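# Place the matching cover over the module on the yellow plate

## Task

Of the three covers standing in holders, pick the one roughly 20 mm wider than the module on the yellow base plate and set it down on that plate so it sits over the module. Pulling either of the other two covers out of its holder is a failure. The thin-walled covers flex even under gentle gripping, and anything more than the slightest dent in any cover is a failure. The cover must stay in place by itself at the end; it does not count if only the robot is holding it there.

## Robot and tools

Robot: two Kinova Gen3 seven-joint arms, left_arm and right_arm, each with a Robotiq 2F-85 parallel gripper and a wrist camera. Base positions in the scene frame: left_arm at (+0.007, +0.295, 0) m, quat_wxyz (+0.998, 0, 0, +0.057); right_arm at (-0.025, -0.272, 0) m, quat_wxyz (+1.000, 0, 0, -0.004).

Scene frame: origin on the table surface midway between the arms, +z up, +x pointing out across the table, left_arm on the +y side. The names left and right do not correspond to image sides. Result lines report each gripper's end_effector_position (metres) and end_effector_quat_wxyz in this frame; the reported position can be off, especially far from the base. That point sits between the pads when closed; fingertips extend about 19 mm past it closed, 6 mm fully open. Fingers point along the gripper's +z and close along its y. While closing, the tips shift about 13 mm further from the wrist, so keep that clearance above surfaces.

execute_actions: the argument actions is a list holding one action, one wait, or nothing. An empty list just returns the state plus pictures. An action is {"rows": [...], "steps": n} with n from 3 to 15 control steps (each 1/30 s; default 15). Each row is used for one step; if rows run out, the last one repeats. A wait is {"steps": n} with n up to 300, counted from the previous result. Set "pictures": true to get camera images with a non-empty call. A rejected call sends nothing.

Each row holds 20 numbers, always covering both arms: first left_arm's 10, then right_arm's 10. Per arm: seven absolute joint target angles in radians (waist, shoulder, upper arm roll, elbow, forearm roll, wrist pitch, wrist roll, same order as the Joint positions line), then gripper position, force_limit, speed, each in [-1, 1]. Joint ranges: waist, upper arm roll, forearm roll, wrist roll -6.283 to 6.283; shoulder -2.250 to 2.250; elbow -2.580 to 2.580; wrist pitch -2.100 to 2.100. A target over 0.013 rad beyond a range end, and further out than the current angle, gets the call refused; targets past the real end are clipped and may trigger the note "joint sent to its limit", possibly referring to an earlier action.

Motion limits: each joint's commanded target stays within 0.304 rad (first four joints) or 0.266 rad (last three) of its measured angle each step, and if the targets would carry the gripper more than 70 mm from where it is, all are scaled back. Joints accelerate and stop together; big moves may still be unfinished when the result arrives. Between calls the arms keep heading for the last row sent until motion nearly stops or a step is HELD. The simulation runs on while you compose replies, and each action's last 3 steps run after its result is returned.

Gripper numbers: position +1 is fully open (85 mm), about -0.8 brings pads together, -1 closes until blocked. force_limit sets pad force: on a 40 mm object, roughly 20 N at -1, 128 N at 0, 235 N at +1. speed: about 20 mm/s at -1, 85 at 0, 150 at +1; faster closing adds up to about 5 N (speed 0) or 12 N (speed +1). For these fragile covers, prefer low force_limit and slow speed. New force or speed values only apply after the position value changes by 0.01 or more; to loosen a grip, open first. To keep a gripper unchanged, resend its previous three numbers (0 is itself a command). After a grip, the fingers re-close automatically if the object yields or slips, unless force_limit was -1.

Result fields: object_status 0 moving, 1 blocked while opening, 2 blocked while closing (a grip), 3 reached target or pads met. Any new position resets it to 0 briefly. position_measured is in counts: 3 fully open, about 78 = 60 mm, 130 = 40 mm, 180 = 20 mm, 230 pads touching. Joint positions and Joint velocities give one block per arm (rad, rad/s). "joint command not followed" means a clearance check altered joint targets; HELD marks steps where the row was not fully sent.

zoom_image: camera (cam_high, cam_left_wrist or cam_right_wrist) and region [x0, y0, x1, y1] in pixels of that camera's latest 504x504 image, origin top-left, at most 504 by 504. read_manual: optional section "licences"; returns licence text only. finished_scene: scene is the number of the current scene; it ends and grades it irreversibly, so call only when the cover rests on its own over the module. Replying without a tool call ends everything.

Cameras: cam_high is fixed overhead; the wrist cameras move with each hand. Calibrations are supplied but may be off by a few degrees and millimetres.

Avoid: denting covers (grip gently), removing the wrong covers from holders, knocking anything off the table, dropping or slamming the cover, pushing hard, and arm-to-arm collisions. Contact torque reaching a joint load limit (49.1 N m for the first four joints, 30.9 N m for the last three, held weight included) halts that arm for 10 s. Long holding heats motors: MOTOR HOT appears from 60 °C, and at 75 °C an OVER-TEMPERATURE FAULT lets the arm sag. Loose objects may occasionally be nudged by outside disturbances.

Each tool is called after "Emit:" as name([rows], argument=value, ...), one row to a line, values as JSON.

## Session

I'll start by looking at the current state.

Emit:
execute_actions(actions=[])

Scene clock: 0.00 s of 7600.00 s.
left_arm: end_effector_position=(+0.6997, +0.2173, +0.3188) position_measured=3 object_status=3 end_effector_quat_wxyz=(+0.278, +0.498, +0.763, -0.305) | right_arm: end_effector_position=(+0.5342, -0.4904, +0.2201) position_measured=3 object_status=3 end_effector_quat_wxyz=(-0.476, -0.241, +0.647, -0.544)
Joint positions: left_arm=[-0.26   1.045  0.503  0.505  0.419  1.601  0.322] | right_arm=[-0.245  1.36   0.274  0.817  1.088  1.898  2.054]
Joint velocities: left_arm=[-0.001 -0.001  0.    -0.    -0.    -0.001  0.001] | right_arm=[ 0.001 -0.001  0.001 -0.    -0.     0.     0.   ]

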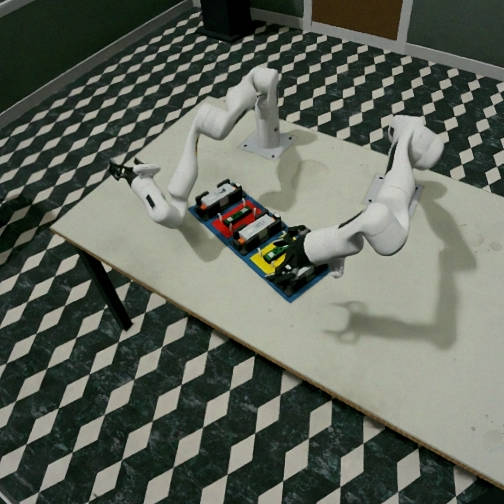

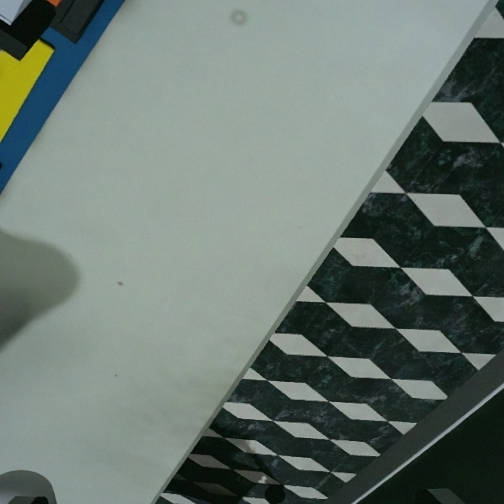

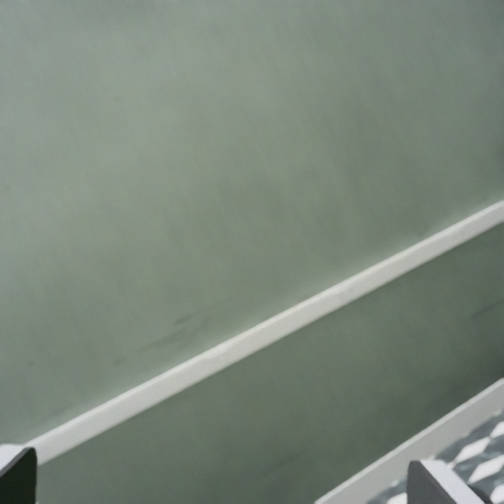

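Emit:
zoom_image(camera="cam_high", region=[170, 160, 350, 320])

Region (170, 160, 350, 320) of cam_high's 504x504 image, scaled by 2.800, with more detail than that image has.

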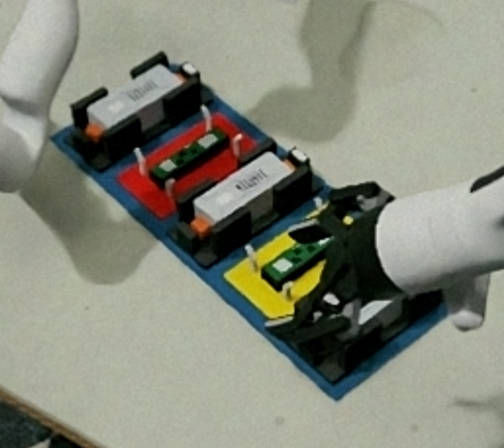

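Emit:
zoom_image(camera="cam_high", region=[185, 170, 295, 260])

Emit:
zoom_image(camera="cam_high", region=[235, 215, 345, 310])

Region (185, 170, 295, 260) of cam_high's 504x504 image, scaled by 4.582, with more detail than that image has; it fills the top 412 rows of this view, and the rest is white.

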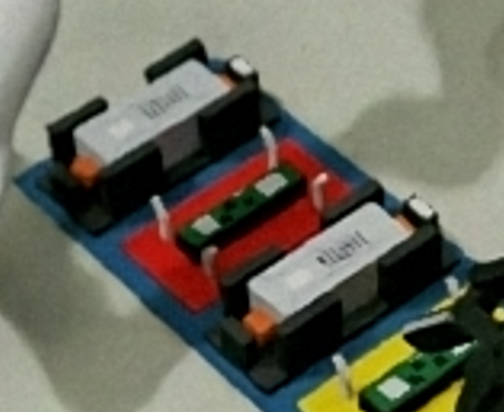

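Region (235, 215, 345, 310) of cam_high's 504x504 image, scaled by 4.582, with more detail than that image has; it fills the top 435 rows of this view, and the rest is white.

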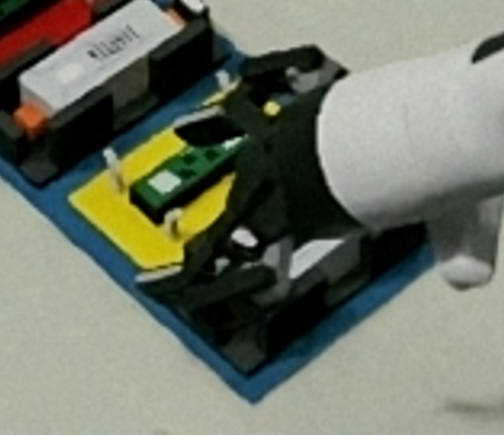

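Emit:
execute_actions([
  {"rows": [[0.500, 0.4917, 0.0, 1.2207, 0.0, 1.4292, 1.674, 1, -1, 0, -0.2335, 0.3020, 0.0, 1.5103, 0.0, 1.3293, 1.06, 1, -1, 0]], "steps": 15},
])

Emit:
execute_actions([
  {"steps": 45},
], pictures=true)

Scene clock: 3.13 s of 7600.00 s.
left_arm: end_effector_position=(+0.6362, +0.1687, +0.3141) position_measured=3 object_status=3 end_effector_quat_wxyz=(+0.124, +0.497, +0.853, -0.098) | right_arm: end_effector_position=(+0.5065, -0.4328, +0.1685) position_measured=3 object_status=3 end_effector_quat_wxyz=(-0.306, -0.271, +0.816, -0.408)
Joint positions: left_arm=[0.056 0.733 0.198 0.814 0.154 1.464 0.592] | right_arm=[-0.236  1.051  0.067  1.119  0.825  1.634  1.791]
Joint velocities: left_arm=[ 0.989 -0.959 -0.943  1.002 -0.786 -0.238  0.891] | right_arm=[ 0.009 -1.098 -0.42   1.102 -0.965 -0.967 -0.966]
Steps of this call (steps 1 to 82: nothing new was sent; steps 83 to 94: the first 12 steps of this action). Readings (joint positions | what the end effector reports):
83: left_arm=[-0.259 1.044 0.502 0.506 0.419 1.601 0.322] | right_arm=[-0.245 1.359 0.273 0.818 1.088 1.897 2.053] | left_arm position_measured=3 object_status=3 | right_arm position_measured=3 object_status=3
84: left_arm=[-0.253 1.038 0.496 0.512 0.414 1.598 0.327] | right_arm=[-0.244 1.352 0.268 0.824 1.083 1.893 2.049] | left_arm position_measured=3 object_status=3 | right_arm position_measured=3 object_status=3
86: left_arm=[-0.224 1.008 0.469 0.539 0.390 1.582 0.350] | right_arm=[-0.243 1.321 0.245 0.852 1.061 1.869 2.026] | left_arm position_measured=3 object_status=3 | right_arm position_measured=3 object_status=3
90: left_arm=[-0.098 0.883 0.348 0.662 0.284 1.517 0.456] | right_arm=[-0.238 1.198 0.146 0.972 0.956 1.764 1.921] | left_arm position_measured=3 object_status=3 | right_arm position_measured=3 object_status=3
94: the state above

Scene clock: 4.63 s of 7600.00 s.
left_arm: end_effector_position=(+0.4704, +0.0798, +0.3001) position_measured=3 object_status=3 end_effector_quat_wxyz=(-0.000, +0.141, +0.990, +0.000) | right_arm: end_effector_position=(+0.4001, -0.2004, +0.3000) position_measured=3 object_status=3 end_effector_quat_wxyz=(-0.000, +0.142, +0.990, -0.000)
Joint positions: left_arm=[0.5   0.492 0.    1.221 0.    1.429 1.674] | right_arm=[-0.234  0.302  0.     1.51   0.     1.329  1.06 ]
Joint velocities: left_arm=[ 0.    -0.    -0.001  0.001 -0.    -0.001 -0.001] | right_arm=[ 0.001  0.    -0.001  0.001 -0.    -0.    -0.   ]
Kept back: nothing.
Steps of this call (steps 1 to 3: the last 3 steps of your previous action; steps 4 to 45: the robot went on to your last target). Readings (joint positions | what the end effector reports):
1: left_arm=[0.089 0.702 0.169 0.847 0.129 1.457 0.621] | right_arm=[-0.236 1.015 0.054 1.156 0.793 1.602 1.759] | left_arm position_measured=3 object_status=3 | right_arm position_measured=3 object_status=3
2: left_arm=[0.119 0.676 0.144 0.877 0.110 1.452 0.648] | right_arm=[-0.236 0.978 0.044 1.192 0.761 1.569 1.727] | left_arm position_measured=3 object_status=3 | right_arm position_measured=3 object_status=3
4: left_arm=[0.175 0.636 0.109 0.934 0.081 1.446 0.699] | right_arm=[-0.235 0.906 0.028 1.264 0.697 1.508 1.663] | left_arm position_measured=3 object_status=3 | right_arm position_measured=3 object_status=3
8: left_arm=[0.279 0.586 0.069 1.032 0.052 1.440 0.793] | right_arm=[-0.235 0.768 0.012 1.378 0.574 1.422 1.541] | left_arm position_measured=3 object_status=3 | right_arm position_measured=3 object_status=3
45: the state above
camera_calibration (this result's frames):
cam_left_wrist: T_world_to_cam=[[0.284717, 0.957491, 0.0463319, -0.229339], [0.958496, -0.283601, -0.0292427, -0.355476], [-0.0148599, 0.0527348, -0.998498, 0.451057], [0, 0, 0, 1]] pos_world=[0.412722, 0.09499, 0.45061]
cam_right_wrist: T_world_to_cam=[[0.219849, 0.97447, 0.0455555, 0.0812622], [0.975531, -0.219714, -0.00802692, -0.374711], [0.00218718, 0.0462055, -0.99893, 0.453451], [0, 0, 0, 1]] pos_world=[0.346685, -0.182469, 0.446256]

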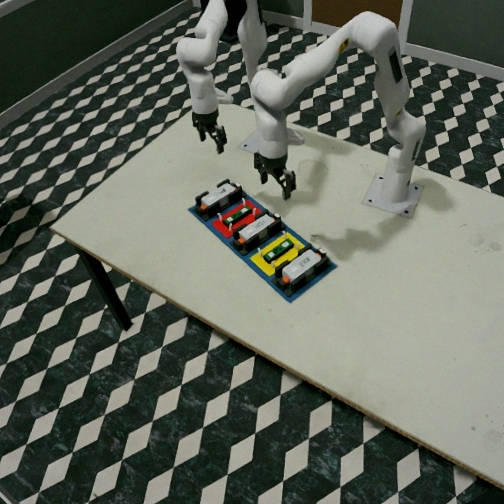

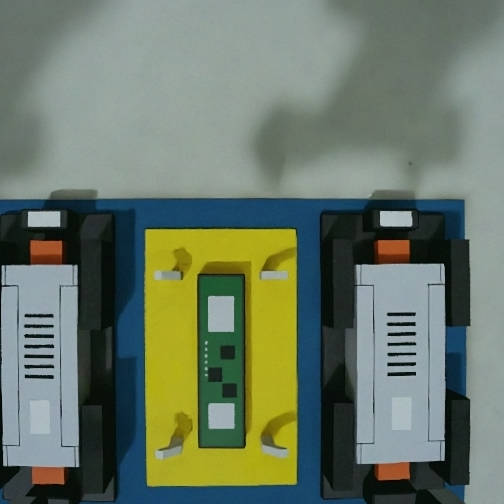

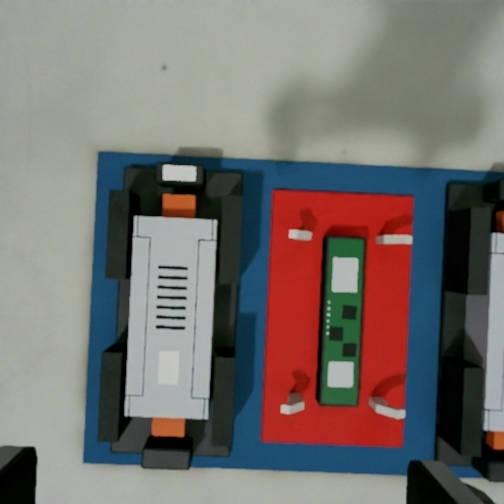

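Emit:
zoom_image(camera="cam_left_wrist", region=[130, 200, 330, 400])

Emit:
zoom_image(camera="cam_left_wrist", region=[310, 190, 504, 384])

Emit:
zoom_image(camera="cam_left_wrist", region=[0, 190, 194, 384])

Emit:
zoom_image(camera="cam_right_wrist", region=[80, 150, 274, 344])

Region (130, 200, 330, 400) of cam_left_wrist's 504x504 image, scaled by 2.520.

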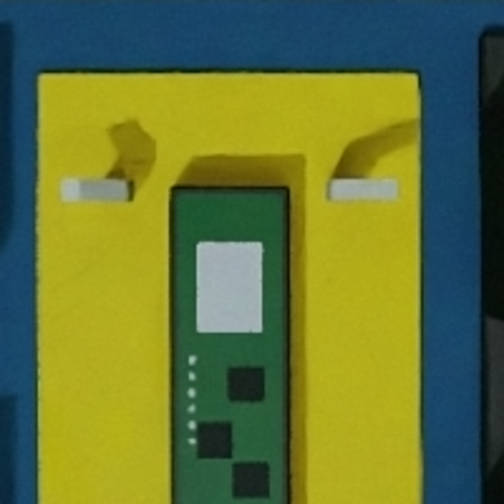

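Region (310, 190, 504, 384) of cam_left_wrist's 504x504 image, scaled by 2.598.

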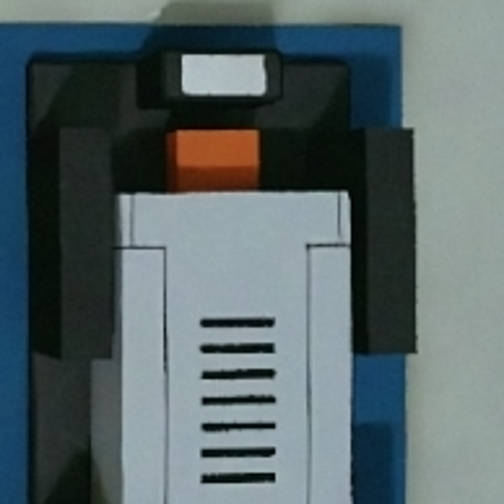

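Region (0, 190, 194, 384) of cam_left_wrist's 504x504 image, scaled by 2.598.

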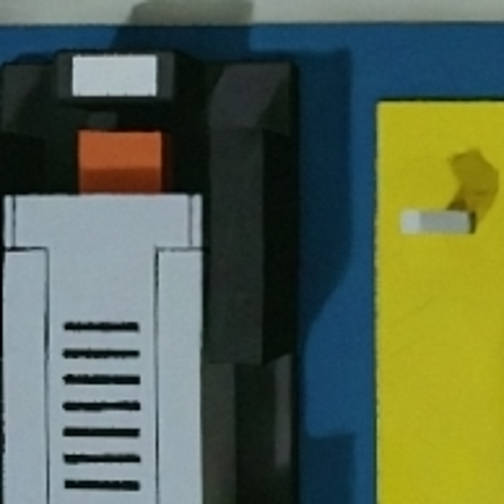

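Region (80, 150, 274, 344) of cam_right_wrist's 504x504 image, scaled by 2.598.

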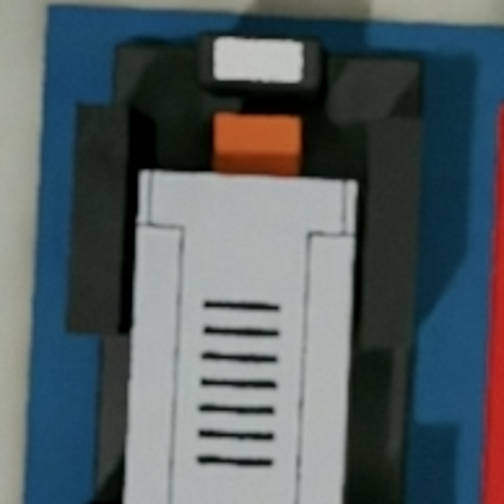

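Emit:
zoom_image(camera="cam_right_wrist", region=[250, 170, 444, 364])

Emit:
zoom_image(camera="cam_high", region=[225, 205, 345, 310])

Region (250, 170, 444, 364) of cam_right_wrist's 504x504 image, scaled by 2.598.

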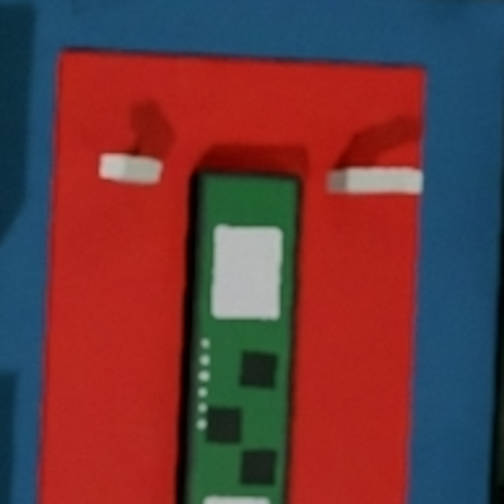

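Region (225, 205, 345, 310) of cam_high's 504x504 image, scaled by 4.200, with more detail than that image has; it fills the top 441 rows of this view, and the rest is white.

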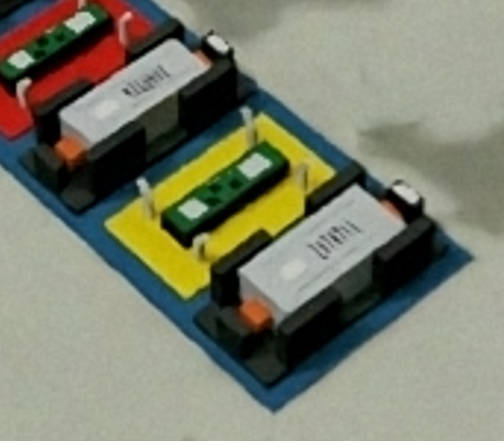

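Emit:
zoom_image(camera="cam_high", region=[265, 240, 340, 305])

Emit:
zoom_image(camera="cam_right_wrist", region=[80, 310, 274, 504])

Region (265, 240, 340, 305) of cam_high's 504x504 image, scaled by 6.720, with more detail than that image has; it fills the top 437 rows of this view, and the rest is white.

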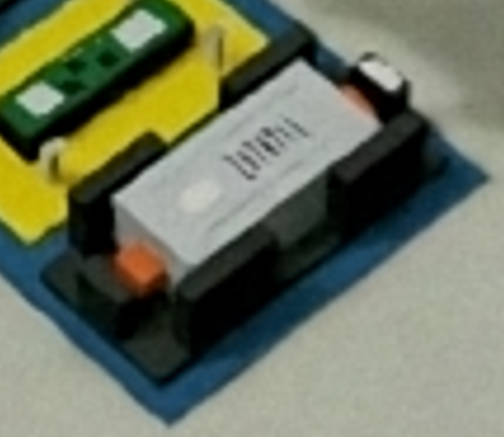

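Region (80, 310, 274, 504) of cam_right_wrist's 504x504 image, scaled by 2.598.

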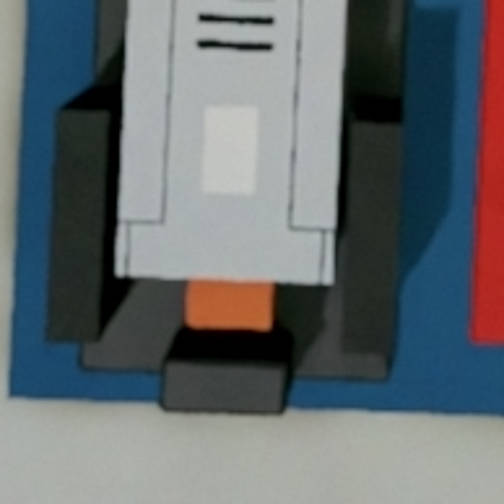

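Emit:
execute_actions([
  {"rows": [[1.1159, 0.5854, 0.0, 2.0426, 0.0, -0.0973, 1.571, -1, -1, 1, -0.1976, 0.2217, 0.0, 1.5216, 0.0, 1.3983, -2.0412, 1, -1, 0]], "steps": 15},
])

Emit:
execute_actions([
  {"steps": 75},
], pictures=true)

Scene clock: 14.13 s of 7600.00 s.
left_arm: end_effector_position=(+0.3991, +0.0061, +0.2180) position_measured=127 object_status=0 end_effector_quat_wxyz=(-0.033, +0.264, +0.964, +0.011) | right_arm: end_effector_position=(+0.3773, -0.2189, +0.3269) position_measured=3 object_status=3 end_effector_quat_wxyz=(-0.000, +0.343, +0.939, -0.000)
Joint positions: left_arm=[ 0.699  0.54  -0.001  1.413 -0.     1.259  1.621] | right_arm=[-0.202  0.231  0.     1.52   0.     1.392  0.676]
Joint velocities: left_arm=[ 0.614  0.107  0.004  0.609  0.002 -0.536 -0.117] | right_arm=[ 0.03  -0.071  0.     0.009 -0.001  0.059 -1.216]
Steps of this call (steps 1 to 15: the robot went on to your last target; steps 16 to 90: nothing new was sent; then 6.10 s passed at rest; steps 91 to 102: the first 12 steps of this action). Readings (joint positions | what the end effector reports):
91: left_arm=[0.502 0.492 -0.000 1.222 -0.000 1.428 1.674] | right_arm=[-0.233 0.301 -0.000 1.510 -0.000 1.330 1.059] | left_arm position_measured=3 object_status=0 | right_arm position_measured=3 object_status=3
92: left_arm=[0.508 0.493 -0.002 1.227 -0.001 1.424 1.672] | right_arm=[-0.231 0.298 -0.000 1.511 -0.000 1.332 1.049] | left_arm position_measured=6 object_status=0 | right_arm position_measured=3 object_status=3
94: left_arm=[0.538 0.501 -0.003 1.253 -0.001 1.400 1.663] | right_arm=[-0.224 0.281 -0.001 1.514 -0.000 1.345 0.999] | left_arm position_measured=24 object_status=0 | right_arm position_measured=3 object_status=3
98: left_arm=[0.619 0.523 -0.001 1.333 -0.000 1.330 1.639] | right_arm=[-0.209 0.246 0.000 1.518 0.000 1.377 0.839] | left_arm position_measured=74 object_status=0 | right_arm position_measured=3 object_status=3
102: the state above

Scene clock: 16.63 s of 7600.00 s.
left_arm: end_effector_position=(+0.2911, -0.1951, +0.1067) position_measured=230 object_status=3 end_effector_quat_wxyz=(+0.264, +0.458, +0.837, -0.144) | right_arm: end_effector_position=(+0.3747, -0.2210, +0.3300) position_measured=3 object_status=3 end_effector_quat_wxyz=(+0.000, +0.990, -0.140, -0.000)
Joint positions: left_arm=[ 1.116  0.585  0.     2.043  0.    -0.097  1.571] | right_arm=[-0.198  0.222 -0.     1.522 -0.     1.398 -2.041]
Joint velocities: left_arm=[ 0.001  0.    -0.001  0.001  0.     0.    -0.001] | right_arm=[ 0.     0.001  0.    -0.003  0.     0.    -0.003]
Kept back: nothing.
Steps of this call (steps 1 to 3: the last 3 steps of your previous action; steps 4 to 75: the robot went on to your last target). Readings (joint positions | what the end effector reports):
1: left_arm=[0.720 0.543 -0.001 1.434 -0.000 1.241 1.617] | right_arm=[-0.201 0.228 0.000 1.521 0.000 1.394 0.635] | left_arm position_measured=140 object_status=0 | right_arm position_measured=3 object_status=3
2: left_arm=[0.740 0.546 -0.001 1.454 -0.000 1.223 1.614] | right_arm=[-0.200 0.227 0.000 1.521 0.000 1.395 0.595] | left_arm position_measured=153 object_status=0 | right_arm position_measured=3 object_status=3
4: left_arm=[0.782 0.552 -0.001 1.496 -0.000 1.186 1.608] | right_arm=[-0.199 0.225 0.000 1.521 0.000 1.397 0.514] | left_arm position_measured=180 object_status=0 | right_arm position_measured=3 object_status=3
8: left_arm=[0.867 0.561 -0.000 1.581 -0.000 1.111 1.597] | right_arm=[-0.198 0.223 0.000 1.521 0.000 1.398 0.351] | left_arm position_measured=230 object_status=0 | right_arm position_measured=3 object_status=3
75: the state above
camera_calibration (this result's frames):
cam_left_wrist: T_world_to_cam=[[0.829911, 0.556355, 0.0414246, -0.142602], [0.446172, -0.706459, 0.549405, -0.26232], [0.334929, -0.437475, -0.834529, 0.0548907], [0, 0, 0, 1]] pos_world=[0.217002, -0.081968, 0.195835]
cam_right_wrist: T_world_to_cam=[[-0.215257, -0.975493, 0.0455786, -0.162413], [-0.976555, 0.215118, -0.00798296, 0.473277], [-0.00201746, -0.0462284, -0.998929, 0.465555], [0, 0, 0, 1]] pos_world=[0.42816, -0.238722, 0.476237]

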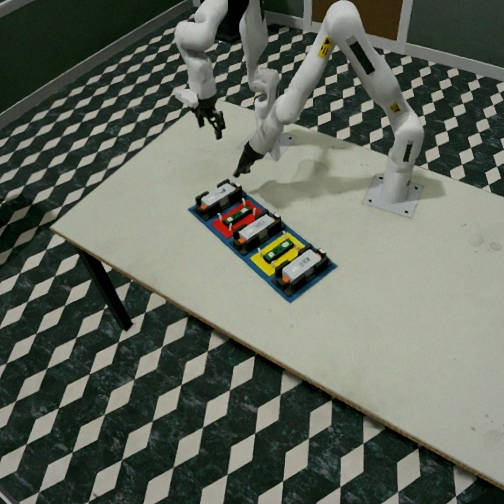

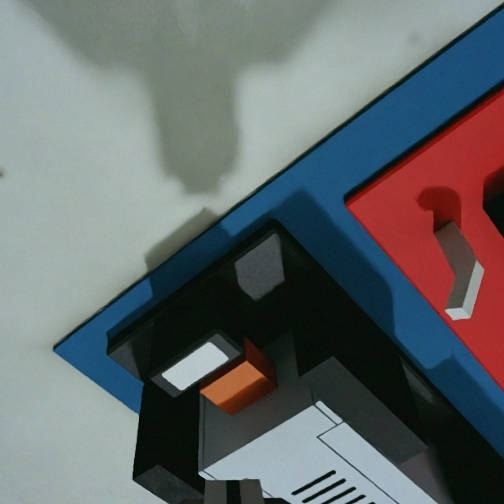

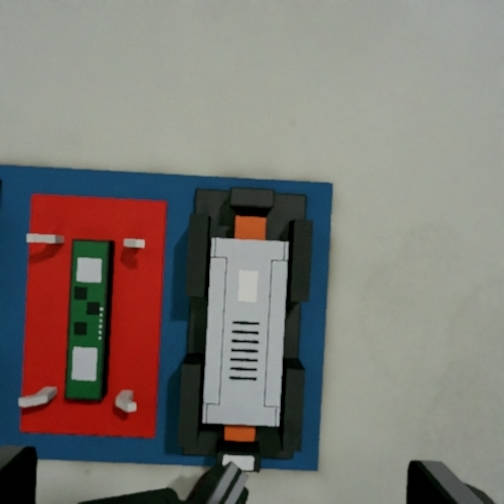

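Emit:
zoom_image(camera="cam_left_wrist", region=[100, 260, 344, 504])

Region (100, 260, 344, 504) of cam_left_wrist's 504x504 image, scaled by 2.066.

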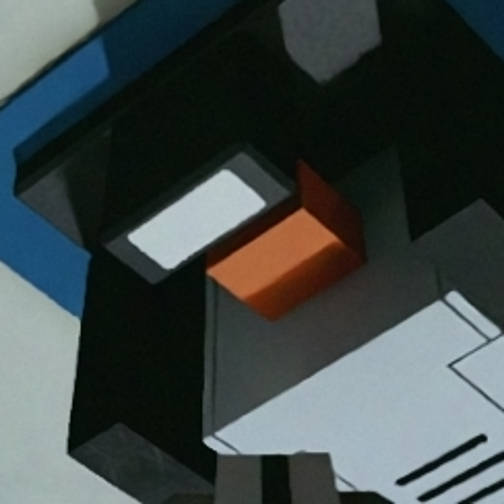

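Emit:
zoom_image(camera="cam_right_wrist", region=[160, 330, 334, 504])

Emit:
zoom_image(camera="cam_right_wrist", region=[160, 170, 334, 344])

Region (160, 330, 334, 504) of cam_right_wrist's 504x504 image, scaled by 2.897.

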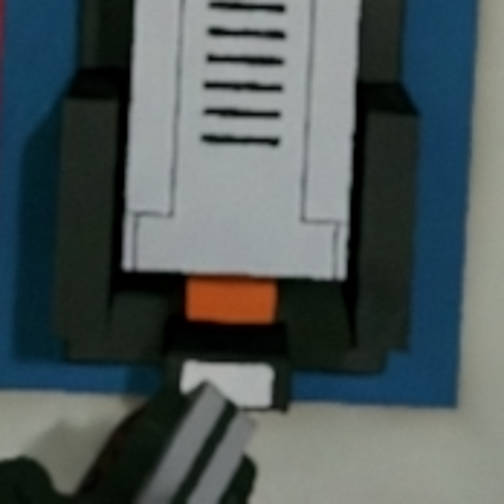

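Region (160, 170, 334, 344) of cam_right_wrist's 504x504 image, scaled by 2.897.

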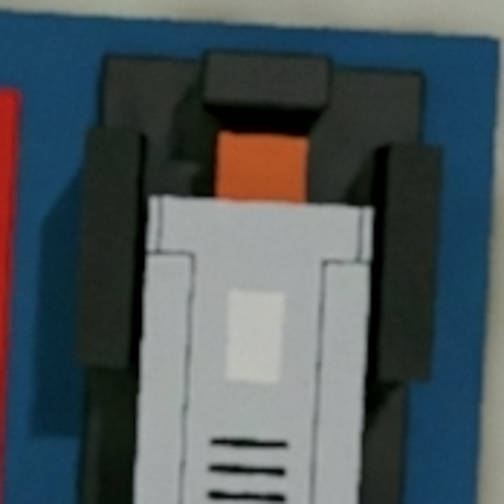

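Emit:
zoom_image(camera="cam_right_wrist", region=[0, 400, 504, 504])

Region (0, 400, 504, 504) of cam_right_wrist's 504x504 image, scaled by 1.000; it fills the top 104 rows of this view, and the rest is white.

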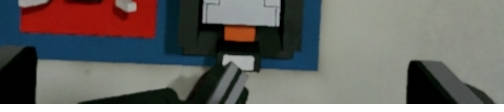

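Emit:
execute_actions([
  {"rows": [[1.1159, 0.4228, 0.0, 2.1095, 0.0, -0.0016, 1.571, -1, -1, 1, -0.1717, 0.5022, 0.0, 1.9488, 0.0, 0.6907, -2.0193, 1, -1, 0]], "steps": 15},
])

Emit:
execute_actions([
  {"steps": 24},
], pictures=true)

Scene clock: 21.70 s of 7600.00 s.
left_arm: end_effector_position=(+0.2725, -0.1662, +0.1528) position_measured=230 object_status=3 end_effector_quat_wxyz=(+0.262, +0.458, +0.837, -0.143) | right_arm: end_effector_position=(+0.3434, -0.2325, +0.2069) position_measured=3 object_status=3 end_effector_quat_wxyz=(+0.028, +0.986, -0.140, -0.085)
Joint positions: left_arm=[ 1.116  0.43   0.     2.108 -0.    -0.003  1.571] | right_arm=[-0.183  0.38  -0.     1.733 -0.     1.208 -2.029]
Joint velocities: left_arm=[ 0.001 -0.036 -0.001  0.022  0.     0.025 -0.002] | right_arm=[ 0.037  0.41  -0.001  0.717  0.002 -0.733  0.034]
Steps of this call (steps 1 to 15: the robot went on to your last target; steps 16 to 90: nothing new was sent; then 1.67 s passed at rest; steps 91 to 102: the first 12 steps of this action). Readings (joint positions | what the end effector reports):
91: left_arm=[1.116 0.584 -0.000 2.043 -0.000 -0.097 1.571] | right_arm=[-0.197 0.223 -0.000 1.522 -0.000 1.398 -2.041] | left_arm position_measured=230 object_status=3 | right_arm position_measured=3 object_status=3
92: left_arm=[1.116 0.577 -0.000 2.046 -0.000 -0.094 1.571] | right_arm=[-0.197 0.228 -0.000 1.527 -0.000 1.393 -2.041] | left_arm position_measured=230 object_status=3 | right_arm position_measured=3 object_status=3
94: left_arm=[1.116 0.548 -0.000 2.057 -0.000 -0.078 1.571] | right_arm=[-0.194 0.255 -0.000 1.553 -0.000 1.370 -2.039] | left_arm position_measured=230 object_status=3 | right_arm position_measured=3 object_status=3
98: left_arm=[1.116 0.458 0.000 2.094 0.000 -0.024 1.571] | right_arm=[-0.188 0.325 -0.000 1.641 0.000 1.293 -2.033] | left_arm position_measured=230 object_status=3 | right_arm position_measured=3 object_status=3
102: the state above

Scene clock: 22.50 s of 7600.00 s.
left_arm: end_effector_position=(+0.2726, -0.1661, +0.1557) position_measured=230 object_status=3 end_effector_quat_wxyz=(+0.264, +0.458, +0.837, -0.144) | right_arm: end_effector_position=(+0.3764, -0.2313, +0.1000) position_measured=3 object_status=3 end_effector_quat_wxyz=(+0.000, +0.990, -0.142, -0.000)
Joint positions: left_arm=[ 1.116  0.423  0.     2.109 -0.    -0.002  1.571] | right_arm=[-0.172  0.502  0.     1.949  0.     0.691 -2.019]
Joint velocities: left_arm=[ 0.001  0.    -0.001  0.001  0.    -0.001  0.001] | right_arm=[-0.     0.001  0.003  0.001  0.002 -0.001  0.002]
Kept back: nothing.
Steps of this call (steps 1 to 3: the last 3 steps of your previous action; steps 4 to 24: the robot went on to your last target). Readings (joint positions | what the end effector reports):
1: left_arm=[1.116 0.428 0.000 2.109 -0.000 -0.002 1.571] | right_arm=[-0.182 0.394 -0.000 1.757 -0.000 1.182 -2.028] | left_arm position_measured=230 object_status=3 | right_arm position_measured=3 object_status=3
2: left_arm=[1.116 0.427 0.000 2.109 -0.000 -0.002 1.571] | right_arm=[-0.180 0.408 -0.000 1.782 -0.000 1.153 -2.027] | left_arm position_measured=230 object_status=3 | right_arm position_measured=3 object_status=3
4: left_arm=[1.116 0.425 0.000 2.109 -0.000 -0.002 1.571] | right_arm=[-0.178 0.436 -0.000 1.831 -0.000 1.083 -2.025] | left_arm position_measured=230 object_status=3 | right_arm position_measured=3 object_status=3
8: left_arm=[1.116 0.423 0.000 2.109 -0.000 -0.002 1.571] | right_arm=[-0.174 0.475 0.000 1.904 0.000 0.922 -2.021] | left_arm position_measured=230 object_status=3 | right_arm position_measured=3 object_status=3
24: the state above
camera_calibration (this result's frames):
cam_left_wrist: T_world_to_cam=[[0.829912, 0.556355, 0.0414247, -0.145376], [0.446174, -0.706462, 0.549401, -0.260522], [0.334927, -0.437471, -0.834531, 0.114676], [0, 0, 0, 1]] pos_world=[0.198479, -0.0530008, 0.244854]
cam_right_wrist: T_world_to_cam=[[-0.219353, -0.97458, 0.0455943, -0.159825], [-0.975643, 0.21922, -0.00794767, 0.475944], [-0.00224957, -0.0462271, -0.998928, 0.235451], [0, 0, 0, 1]] pos_world=[0.429823, -0.249215, 0.246268]

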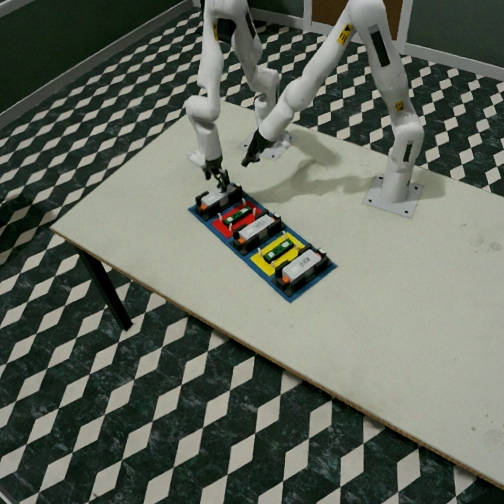

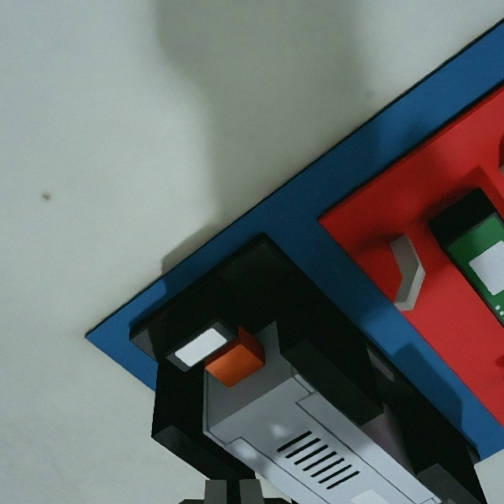

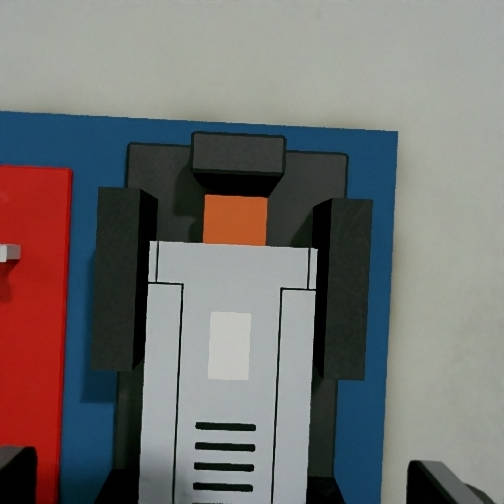

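Emit:
execute_actions([
  {"rows": [[1.1159, 0.4228, 0.0, 2.1095, 0.0, -0.0016, 1.571, -1, -1, 1, -0.1717, 0.6390, 0.0, 1.9984, 0.0, 0.5042, -2.0193, 0.42, -1, 0]], "steps": 15},
])

Emit:
execute_actions([
  {"steps": 9},
], pictures=true)

Scene clock: 23.57 s of 7600.00 s.
left_arm: end_effector_position=(+0.2726, -0.1661, +0.1557) position_measured=230 object_status=3 end_effector_quat_wxyz=(+0.264, +0.458, +0.837, -0.144) | right_arm: end_effector_position=(+0.3775, -0.2311, +0.0382) position_measured=71 object_status=0 end_effector_quat_wxyz=(-0.001, +0.990, -0.142, +0.002)
Joint positions: left_arm=[ 1.116  0.423  0.     2.109 -0.    -0.002  1.571] | right_arm=[-0.172  0.634 -0.     1.998 -0.     0.506 -2.019]
Joint velocities: left_arm=[ 0.001 -0.    -0.001 -0.001 -0.    -0.    -0.   ] | right_arm=[ 0.     0.041  0.002  0.004 -0.    -0.032  0.   ]
Steps of this call (steps 1 to 15: the robot went on to your last target; steps 16 to 20: nothing new was sent; steps 21 to 32: the first 12 steps of this action). Readings (joint positions | what the end effector reports):
21: left_arm=[1.116 0.423 0.000 2.109 0.000 -0.002 1.571] | right_arm=[-0.172 0.504 0.000 1.949 -0.000 0.690 -2.019] | left_arm position_measured=230 object_status=3 | right_arm position_measured=3 object_status=0
22: left_arm=[1.116 0.423 0.000 2.109 -0.000 -0.002 1.571] | right_arm=[-0.172 0.510 0.000 1.951 0.000 0.683 -2.019] | left_arm position_measured=230 object_status=3 | right_arm position_measured=4 object_status=0
24: left_arm=[1.116 0.423 0.000 2.109 -0.000 -0.002 1.571] | right_arm=[-0.172 0.540 0.000 1.960 0.000 0.646 -2.019] | left_arm position_measured=230 object_status=3 | right_arm position_measured=15 object_status=0
28: left_arm=[1.116 0.423 -0.000 2.109 0.000 -0.002 1.571] | right_arm=[-0.172 0.616 -0.000 1.990 -0.000 0.536 -2.019] | left_arm position_measured=230 object_status=3 | right_arm position_measured=43 object_status=0
32: the state above

Scene clock: 23.87 s of 7600.00 s.
left_arm: end_effector_position=(+0.2726, -0.1661, +0.1557) position_measured=230 object_status=3 end_effector_quat_wxyz=(+0.264, +0.458, +0.837, -0.144) | right_arm: end_effector_position=(+0.3766, -0.2313, +0.0362) position_measured=76 object_status=0 end_effector_quat_wxyz=(-0.000, +0.990, -0.142, +0.000)
Joint positions: left_arm=[ 1.116  0.423  0.     2.109  0.    -0.002  1.571] | right_arm=[-0.172  0.639 -0.     1.998  0.     0.504 -2.019]
Joint velocities: left_arm=[ 0.     0.    -0.001 -0.001  0.    -0.     0.   ] | right_arm=[ 0.     0.003  0.     0.001  0.001 -0.001 -0.   ]
Kept back: nothing.
Steps of this call (steps 1 to 3: the last 3 steps of your previous action; steps 4 to 9: the robot went on to your last target). Readings (joint positions | what the end effector reports):
1: left_arm=[1.116 0.423 0.000 2.109 0.000 -0.002 1.571] | right_arm=[-0.172 0.635 -0.000 1.998 0.000 0.505 -2.019] | left_arm position_measured=230 object_status=3 | right_arm position_measured=73 object_status=0
2: left_arm=[1.116 0.423 0.000 2.109 -0.000 -0.002 1.571] | right_arm=[-0.172 0.636 -0.000 1.998 0.000 0.505 -2.019] | left_arm position_measured=230 object_status=3 | right_arm position_measured=75 object_status=0
4: left_arm=[1.116 0.423 0.000 2.109 -0.000 -0.002 1.571] | right_arm=[-0.172 0.637 -0.000 1.998 0.000 0.504 -2.019] | left_arm position_measured=230 object_status=3 | right_arm position_measured=76 object_status=0
8: left_arm=[1.116 0.423 0.000 2.109 -0.000 -0.002 1.571] | right_arm=[-0.172 0.639 -0.000 1.998 0.000 0.504 -2.019] | left_arm position_measured=230 object_status=3 | right_arm position_measured=76 object_status=0
9: the state above
camera_calibration (this result's frames):
cam_left_wrist: T_world_to_cam=[[0.829911, 0.556355, 0.0414247, -0.145376], [0.446173, -0.70646, 0.549404, -0.260523], [0.334929, -0.437474, -0.834529, 0.114676], [0, 0, 0, 1]] pos_world=[0.198479, -0.0530008, 0.244855]
cam_right_wrist: T_world_to_cam=[[-0.219385, -0.974579, 0.0454598, -0.156855], [-0.975637, 0.219237, -0.00827592, 0.475565], [-0.00190094, -0.0461679, -0.998932, 0.171506], [0, 0, 0, 1]] pos_world=[0.429893, -0.249211, 0.182389]

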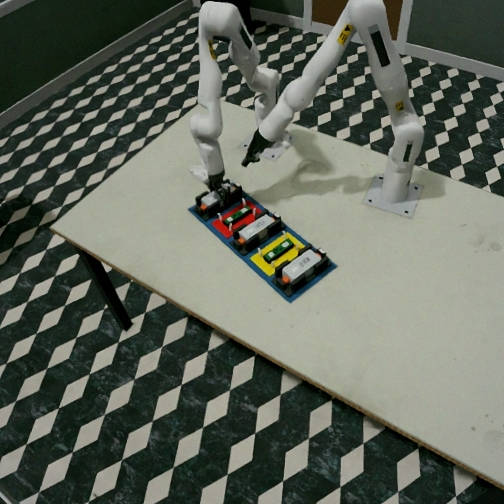

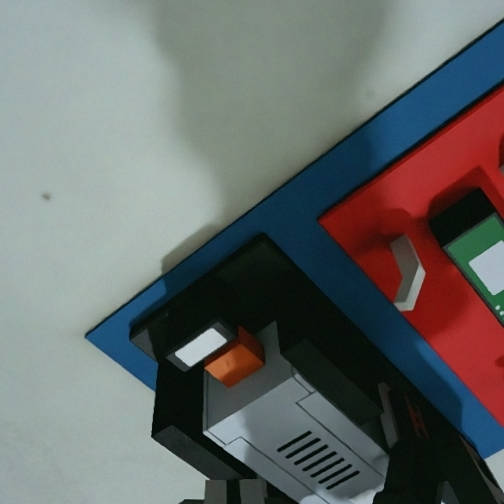

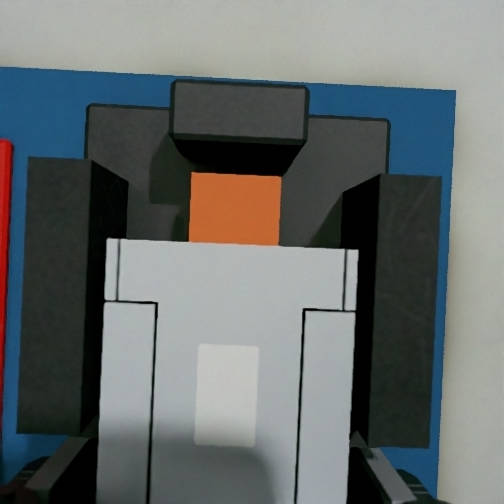

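Emit:
execute_actions([
  {"rows": [[1.1159, 0.4228, 0.0, 2.1095, 0.0, -0.0016, 1.571, -1, -1, 1, -0.1717, 0.6390, 0.0, 1.9984, 0.0, 0.5042, -2.0193, -1, -1, -1]], "steps": 15},
])

Emit:
execute_actions([
  {"steps": 15},
], pictures=true)

Scene clock: 25.87 s of 7600.00 s.
left_arm: end_effector_position=(+0.2726, -0.1661, +0.1557) position_measured=230 object_status=3 end_effector_quat_wxyz=(+0.264, +0.458, +0.837, -0.144) | right_arm: end_effector_position=(+0.3765, -0.2313, +0.0360) position_measured=93 object_status=0 end_effector_quat_wxyz=(+0.000, +0.990, -0.142, -0.000)
Joint positions: left_arm=[ 1.116  0.423  0.     2.109 -0.    -0.002  1.571] | right_arm=[-0.172  0.639  0.     1.998  0.     0.504 -2.019]
Joint velocities: left_arm=[ 0.    -0.002 -0.001 -0.001  0.     0.    -0.   ] | right_arm=[-0.    -0.     0.002  0.    -0.002 -0.    -0.   ]
Steps of this call (steps 1 to 15: the robot went on to your last target; steps 16 to 48: nothing new was sent; steps 49 to 60: the first 12 steps of this action). Readings (joint positions | what the end effector reports):
49: left_arm=[1.116 0.423 0.000 2.109 -0.000 -0.002 1.571] | right_arm=[-0.172 0.639 0.000 1.998 -0.000 0.504 -2.019] | left_arm position_measured=230 object_status=3 | right_arm position_measured=76 object_status=0
50: left_arm=[1.116 0.423 0.000 2.109 -0.000 -0.002 1.571] | right_arm=[-0.172 0.639 0.000 1.998 0.000 0.504 -2.019] | left_arm position_measured=230 object_status=3 | right_arm position_measured=76 object_status=0
52: left_arm=[1.116 0.423 0.000 2.109 0.000 -0.002 1.571] | right_arm=[-0.172 0.639 0.000 1.998 0.000 0.504 -2.019] | left_arm position_measured=230 object_status=3 | right_arm position_measured=79 object_status=0
56: left_arm=[1.116 0.423 0.000 2.109 0.000 -0.002 1.571] | right_arm=[-0.172 0.639 0.000 1.998 -0.000 0.504 -2.019] | left_arm position_measured=230 object_status=3 | right_arm position_measured=86 object_status=0
60: the state above

Scene clock: 26.37 s of 7600.00 s.
left_arm: end_effector_position=(+0.2726, -0.1661, +0.1557) position_measured=230 object_status=3 end_effector_quat_wxyz=(+0.264, +0.458, +0.837, -0.144) | right_arm: end_effector_position=(+0.3766, -0.2312, +0.0363) position_measured=110 object_status=0 end_effector_quat_wxyz=(-0.000, +0.990, -0.142, +0.000)
Joint positions: left_arm=[ 1.116  0.423  0.     2.109  0.    -0.002  1.571] | right_arm=[-0.172  0.638 -0.     1.998 -0.     0.505 -2.019]
Joint velocities: left_arm=[-0.    -0.002  0.     0.001 -0.     0.    -0.   ] | right_arm=[-0.    -0.001 -0.001  0.003 -0.001 -0.001 -0.001]
Kept back: nothing.
Steps of this call (steps 1 to 3: the last 3 steps of your previous action; steps 4 to 15: the robot went on to your last target). Readings (joint positions | what the end effector reports):
1: left_arm=[1.116 0.423 0.000 2.109 0.000 -0.002 1.571] | right_arm=[-0.172 0.639 0.000 1.998 0.000 0.504 -2.019] | left_arm position_measured=230 object_status=3 | right_arm position_measured=94 object_status=0
2: left_arm=[1.116 0.423 0.000 2.109 0.000 -0.002 1.571] | right_arm=[-0.172 0.639 0.000 1.998 0.000 0.504 -2.019] | left_arm position_measured=230 object_status=3 | right_arm position_measured=96 object_status=0
4: left_arm=[1.116 0.423 0.000 2.109 0.000 -0.002 1.571] | right_arm=[-0.172 0.639 -0.000 1.998 -0.000 0.504 -2.019] | left_arm position_measured=230 object_status=3 | right_arm position_measured=100 object_status=0
8: left_arm=[1.116 0.423 0.000 2.109 0.000 -0.002 1.571] | right_arm=[-0.172 0.639 -0.000 1.998 -0.000 0.504 -2.019] | left_arm position_measured=230 object_status=3 | right_arm position_measured=107 object_status=0
15: the state above
All arms were judged still, so your last target was given up. Only a new action makes them travel on or press farther. Fingers that are still opening or closing keep moving.
camera_calibration (this result's frames):
cam_left_wrist: T_world_to_cam=[[0.829911, 0.556355, 0.0414247, -0.145376], [0.446173, -0.70646, 0.549404, -0.260523], [0.334929, -0.437474, -0.834529, 0.114676], [0, 0, 0, 1]] pos_world=[0.198479, -0.0530008, 0.244855]
cam_right_wrist: T_world_to_cam=[[-0.219461, -0.974566, 0.0453622, -0.156788], [-0.97562, 0.21931, -0.0083259, 0.475566], [-0.00183425, -0.0460834, -0.998936, 0.171681], [0, 0, 0, 1]] pos_world=[0.429877, -0.249185, 0.18257]

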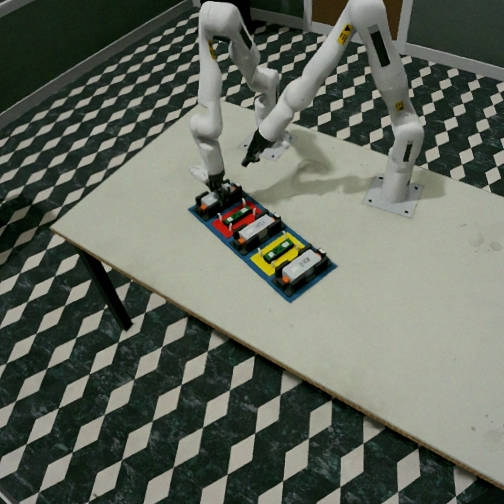

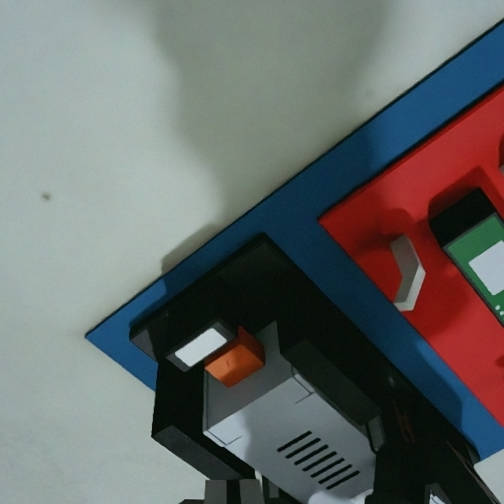

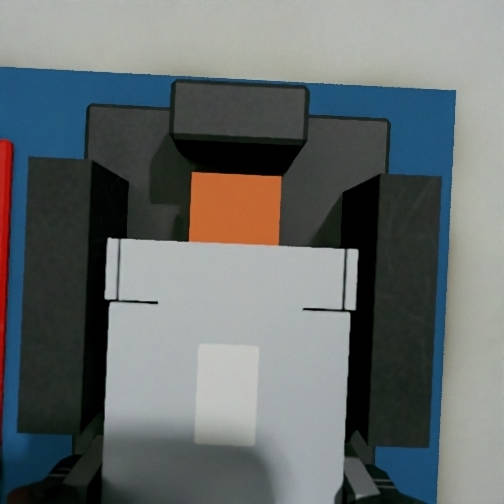

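Emit:
execute_actions([
  {"steps": 4},
])

Scene clock: 26.50 s of 7600.00 s.
left_arm: end_effector_position=(+0.2726, -0.1661, +0.1557) position_measured=230 object_status=3 end_effector_quat_wxyz=(+0.264, +0.458, +0.837, -0.144) | right_arm: end_effector_position=(+0.3766, -0.2312, +0.0363) position_measured=110 object_status=2 end_effector_quat_wxyz=(-0.000, +0.990, -0.142, +0.000)
Joint positions: left_arm=[ 1.116  0.423  0.     2.109 -0.    -0.002  1.571] | right_arm=[-0.172  0.638 -0.     1.998 -0.     0.505 -2.019]
Joint velocities: left_arm=[ 0.001  0.002 -0.001  0.001 -0.     0.001 -0.001] | right_arm=[ 0.     0.001 -0.001  0.001 -0.001  0.    -0.001]
Kept back: nothing.
Steps of this call (steps 1 to 4: nothing new was sent). Readings (joint positions | what the end effector reports):
1: left_arm=[1.116 0.423 0.000 2.109 0.000 -0.002 1.571] | right_arm=[-0.172 0.638 -0.000 1.998 -0.000 0.505 -2.019] | left_arm position_measured=230 object_status=3 | right_arm position_measured=110 object_status=2
2: left_arm=[1.116 0.423 0.000 2.109 0.000 -0.002 1.571] | right_arm=[-0.172 0.638 -0.000 1.998 -0.000 0.505 -2.019] | left_arm position_measured=230 object_status=3 | right_arm position_measured=110 object_status=2
4: the state above


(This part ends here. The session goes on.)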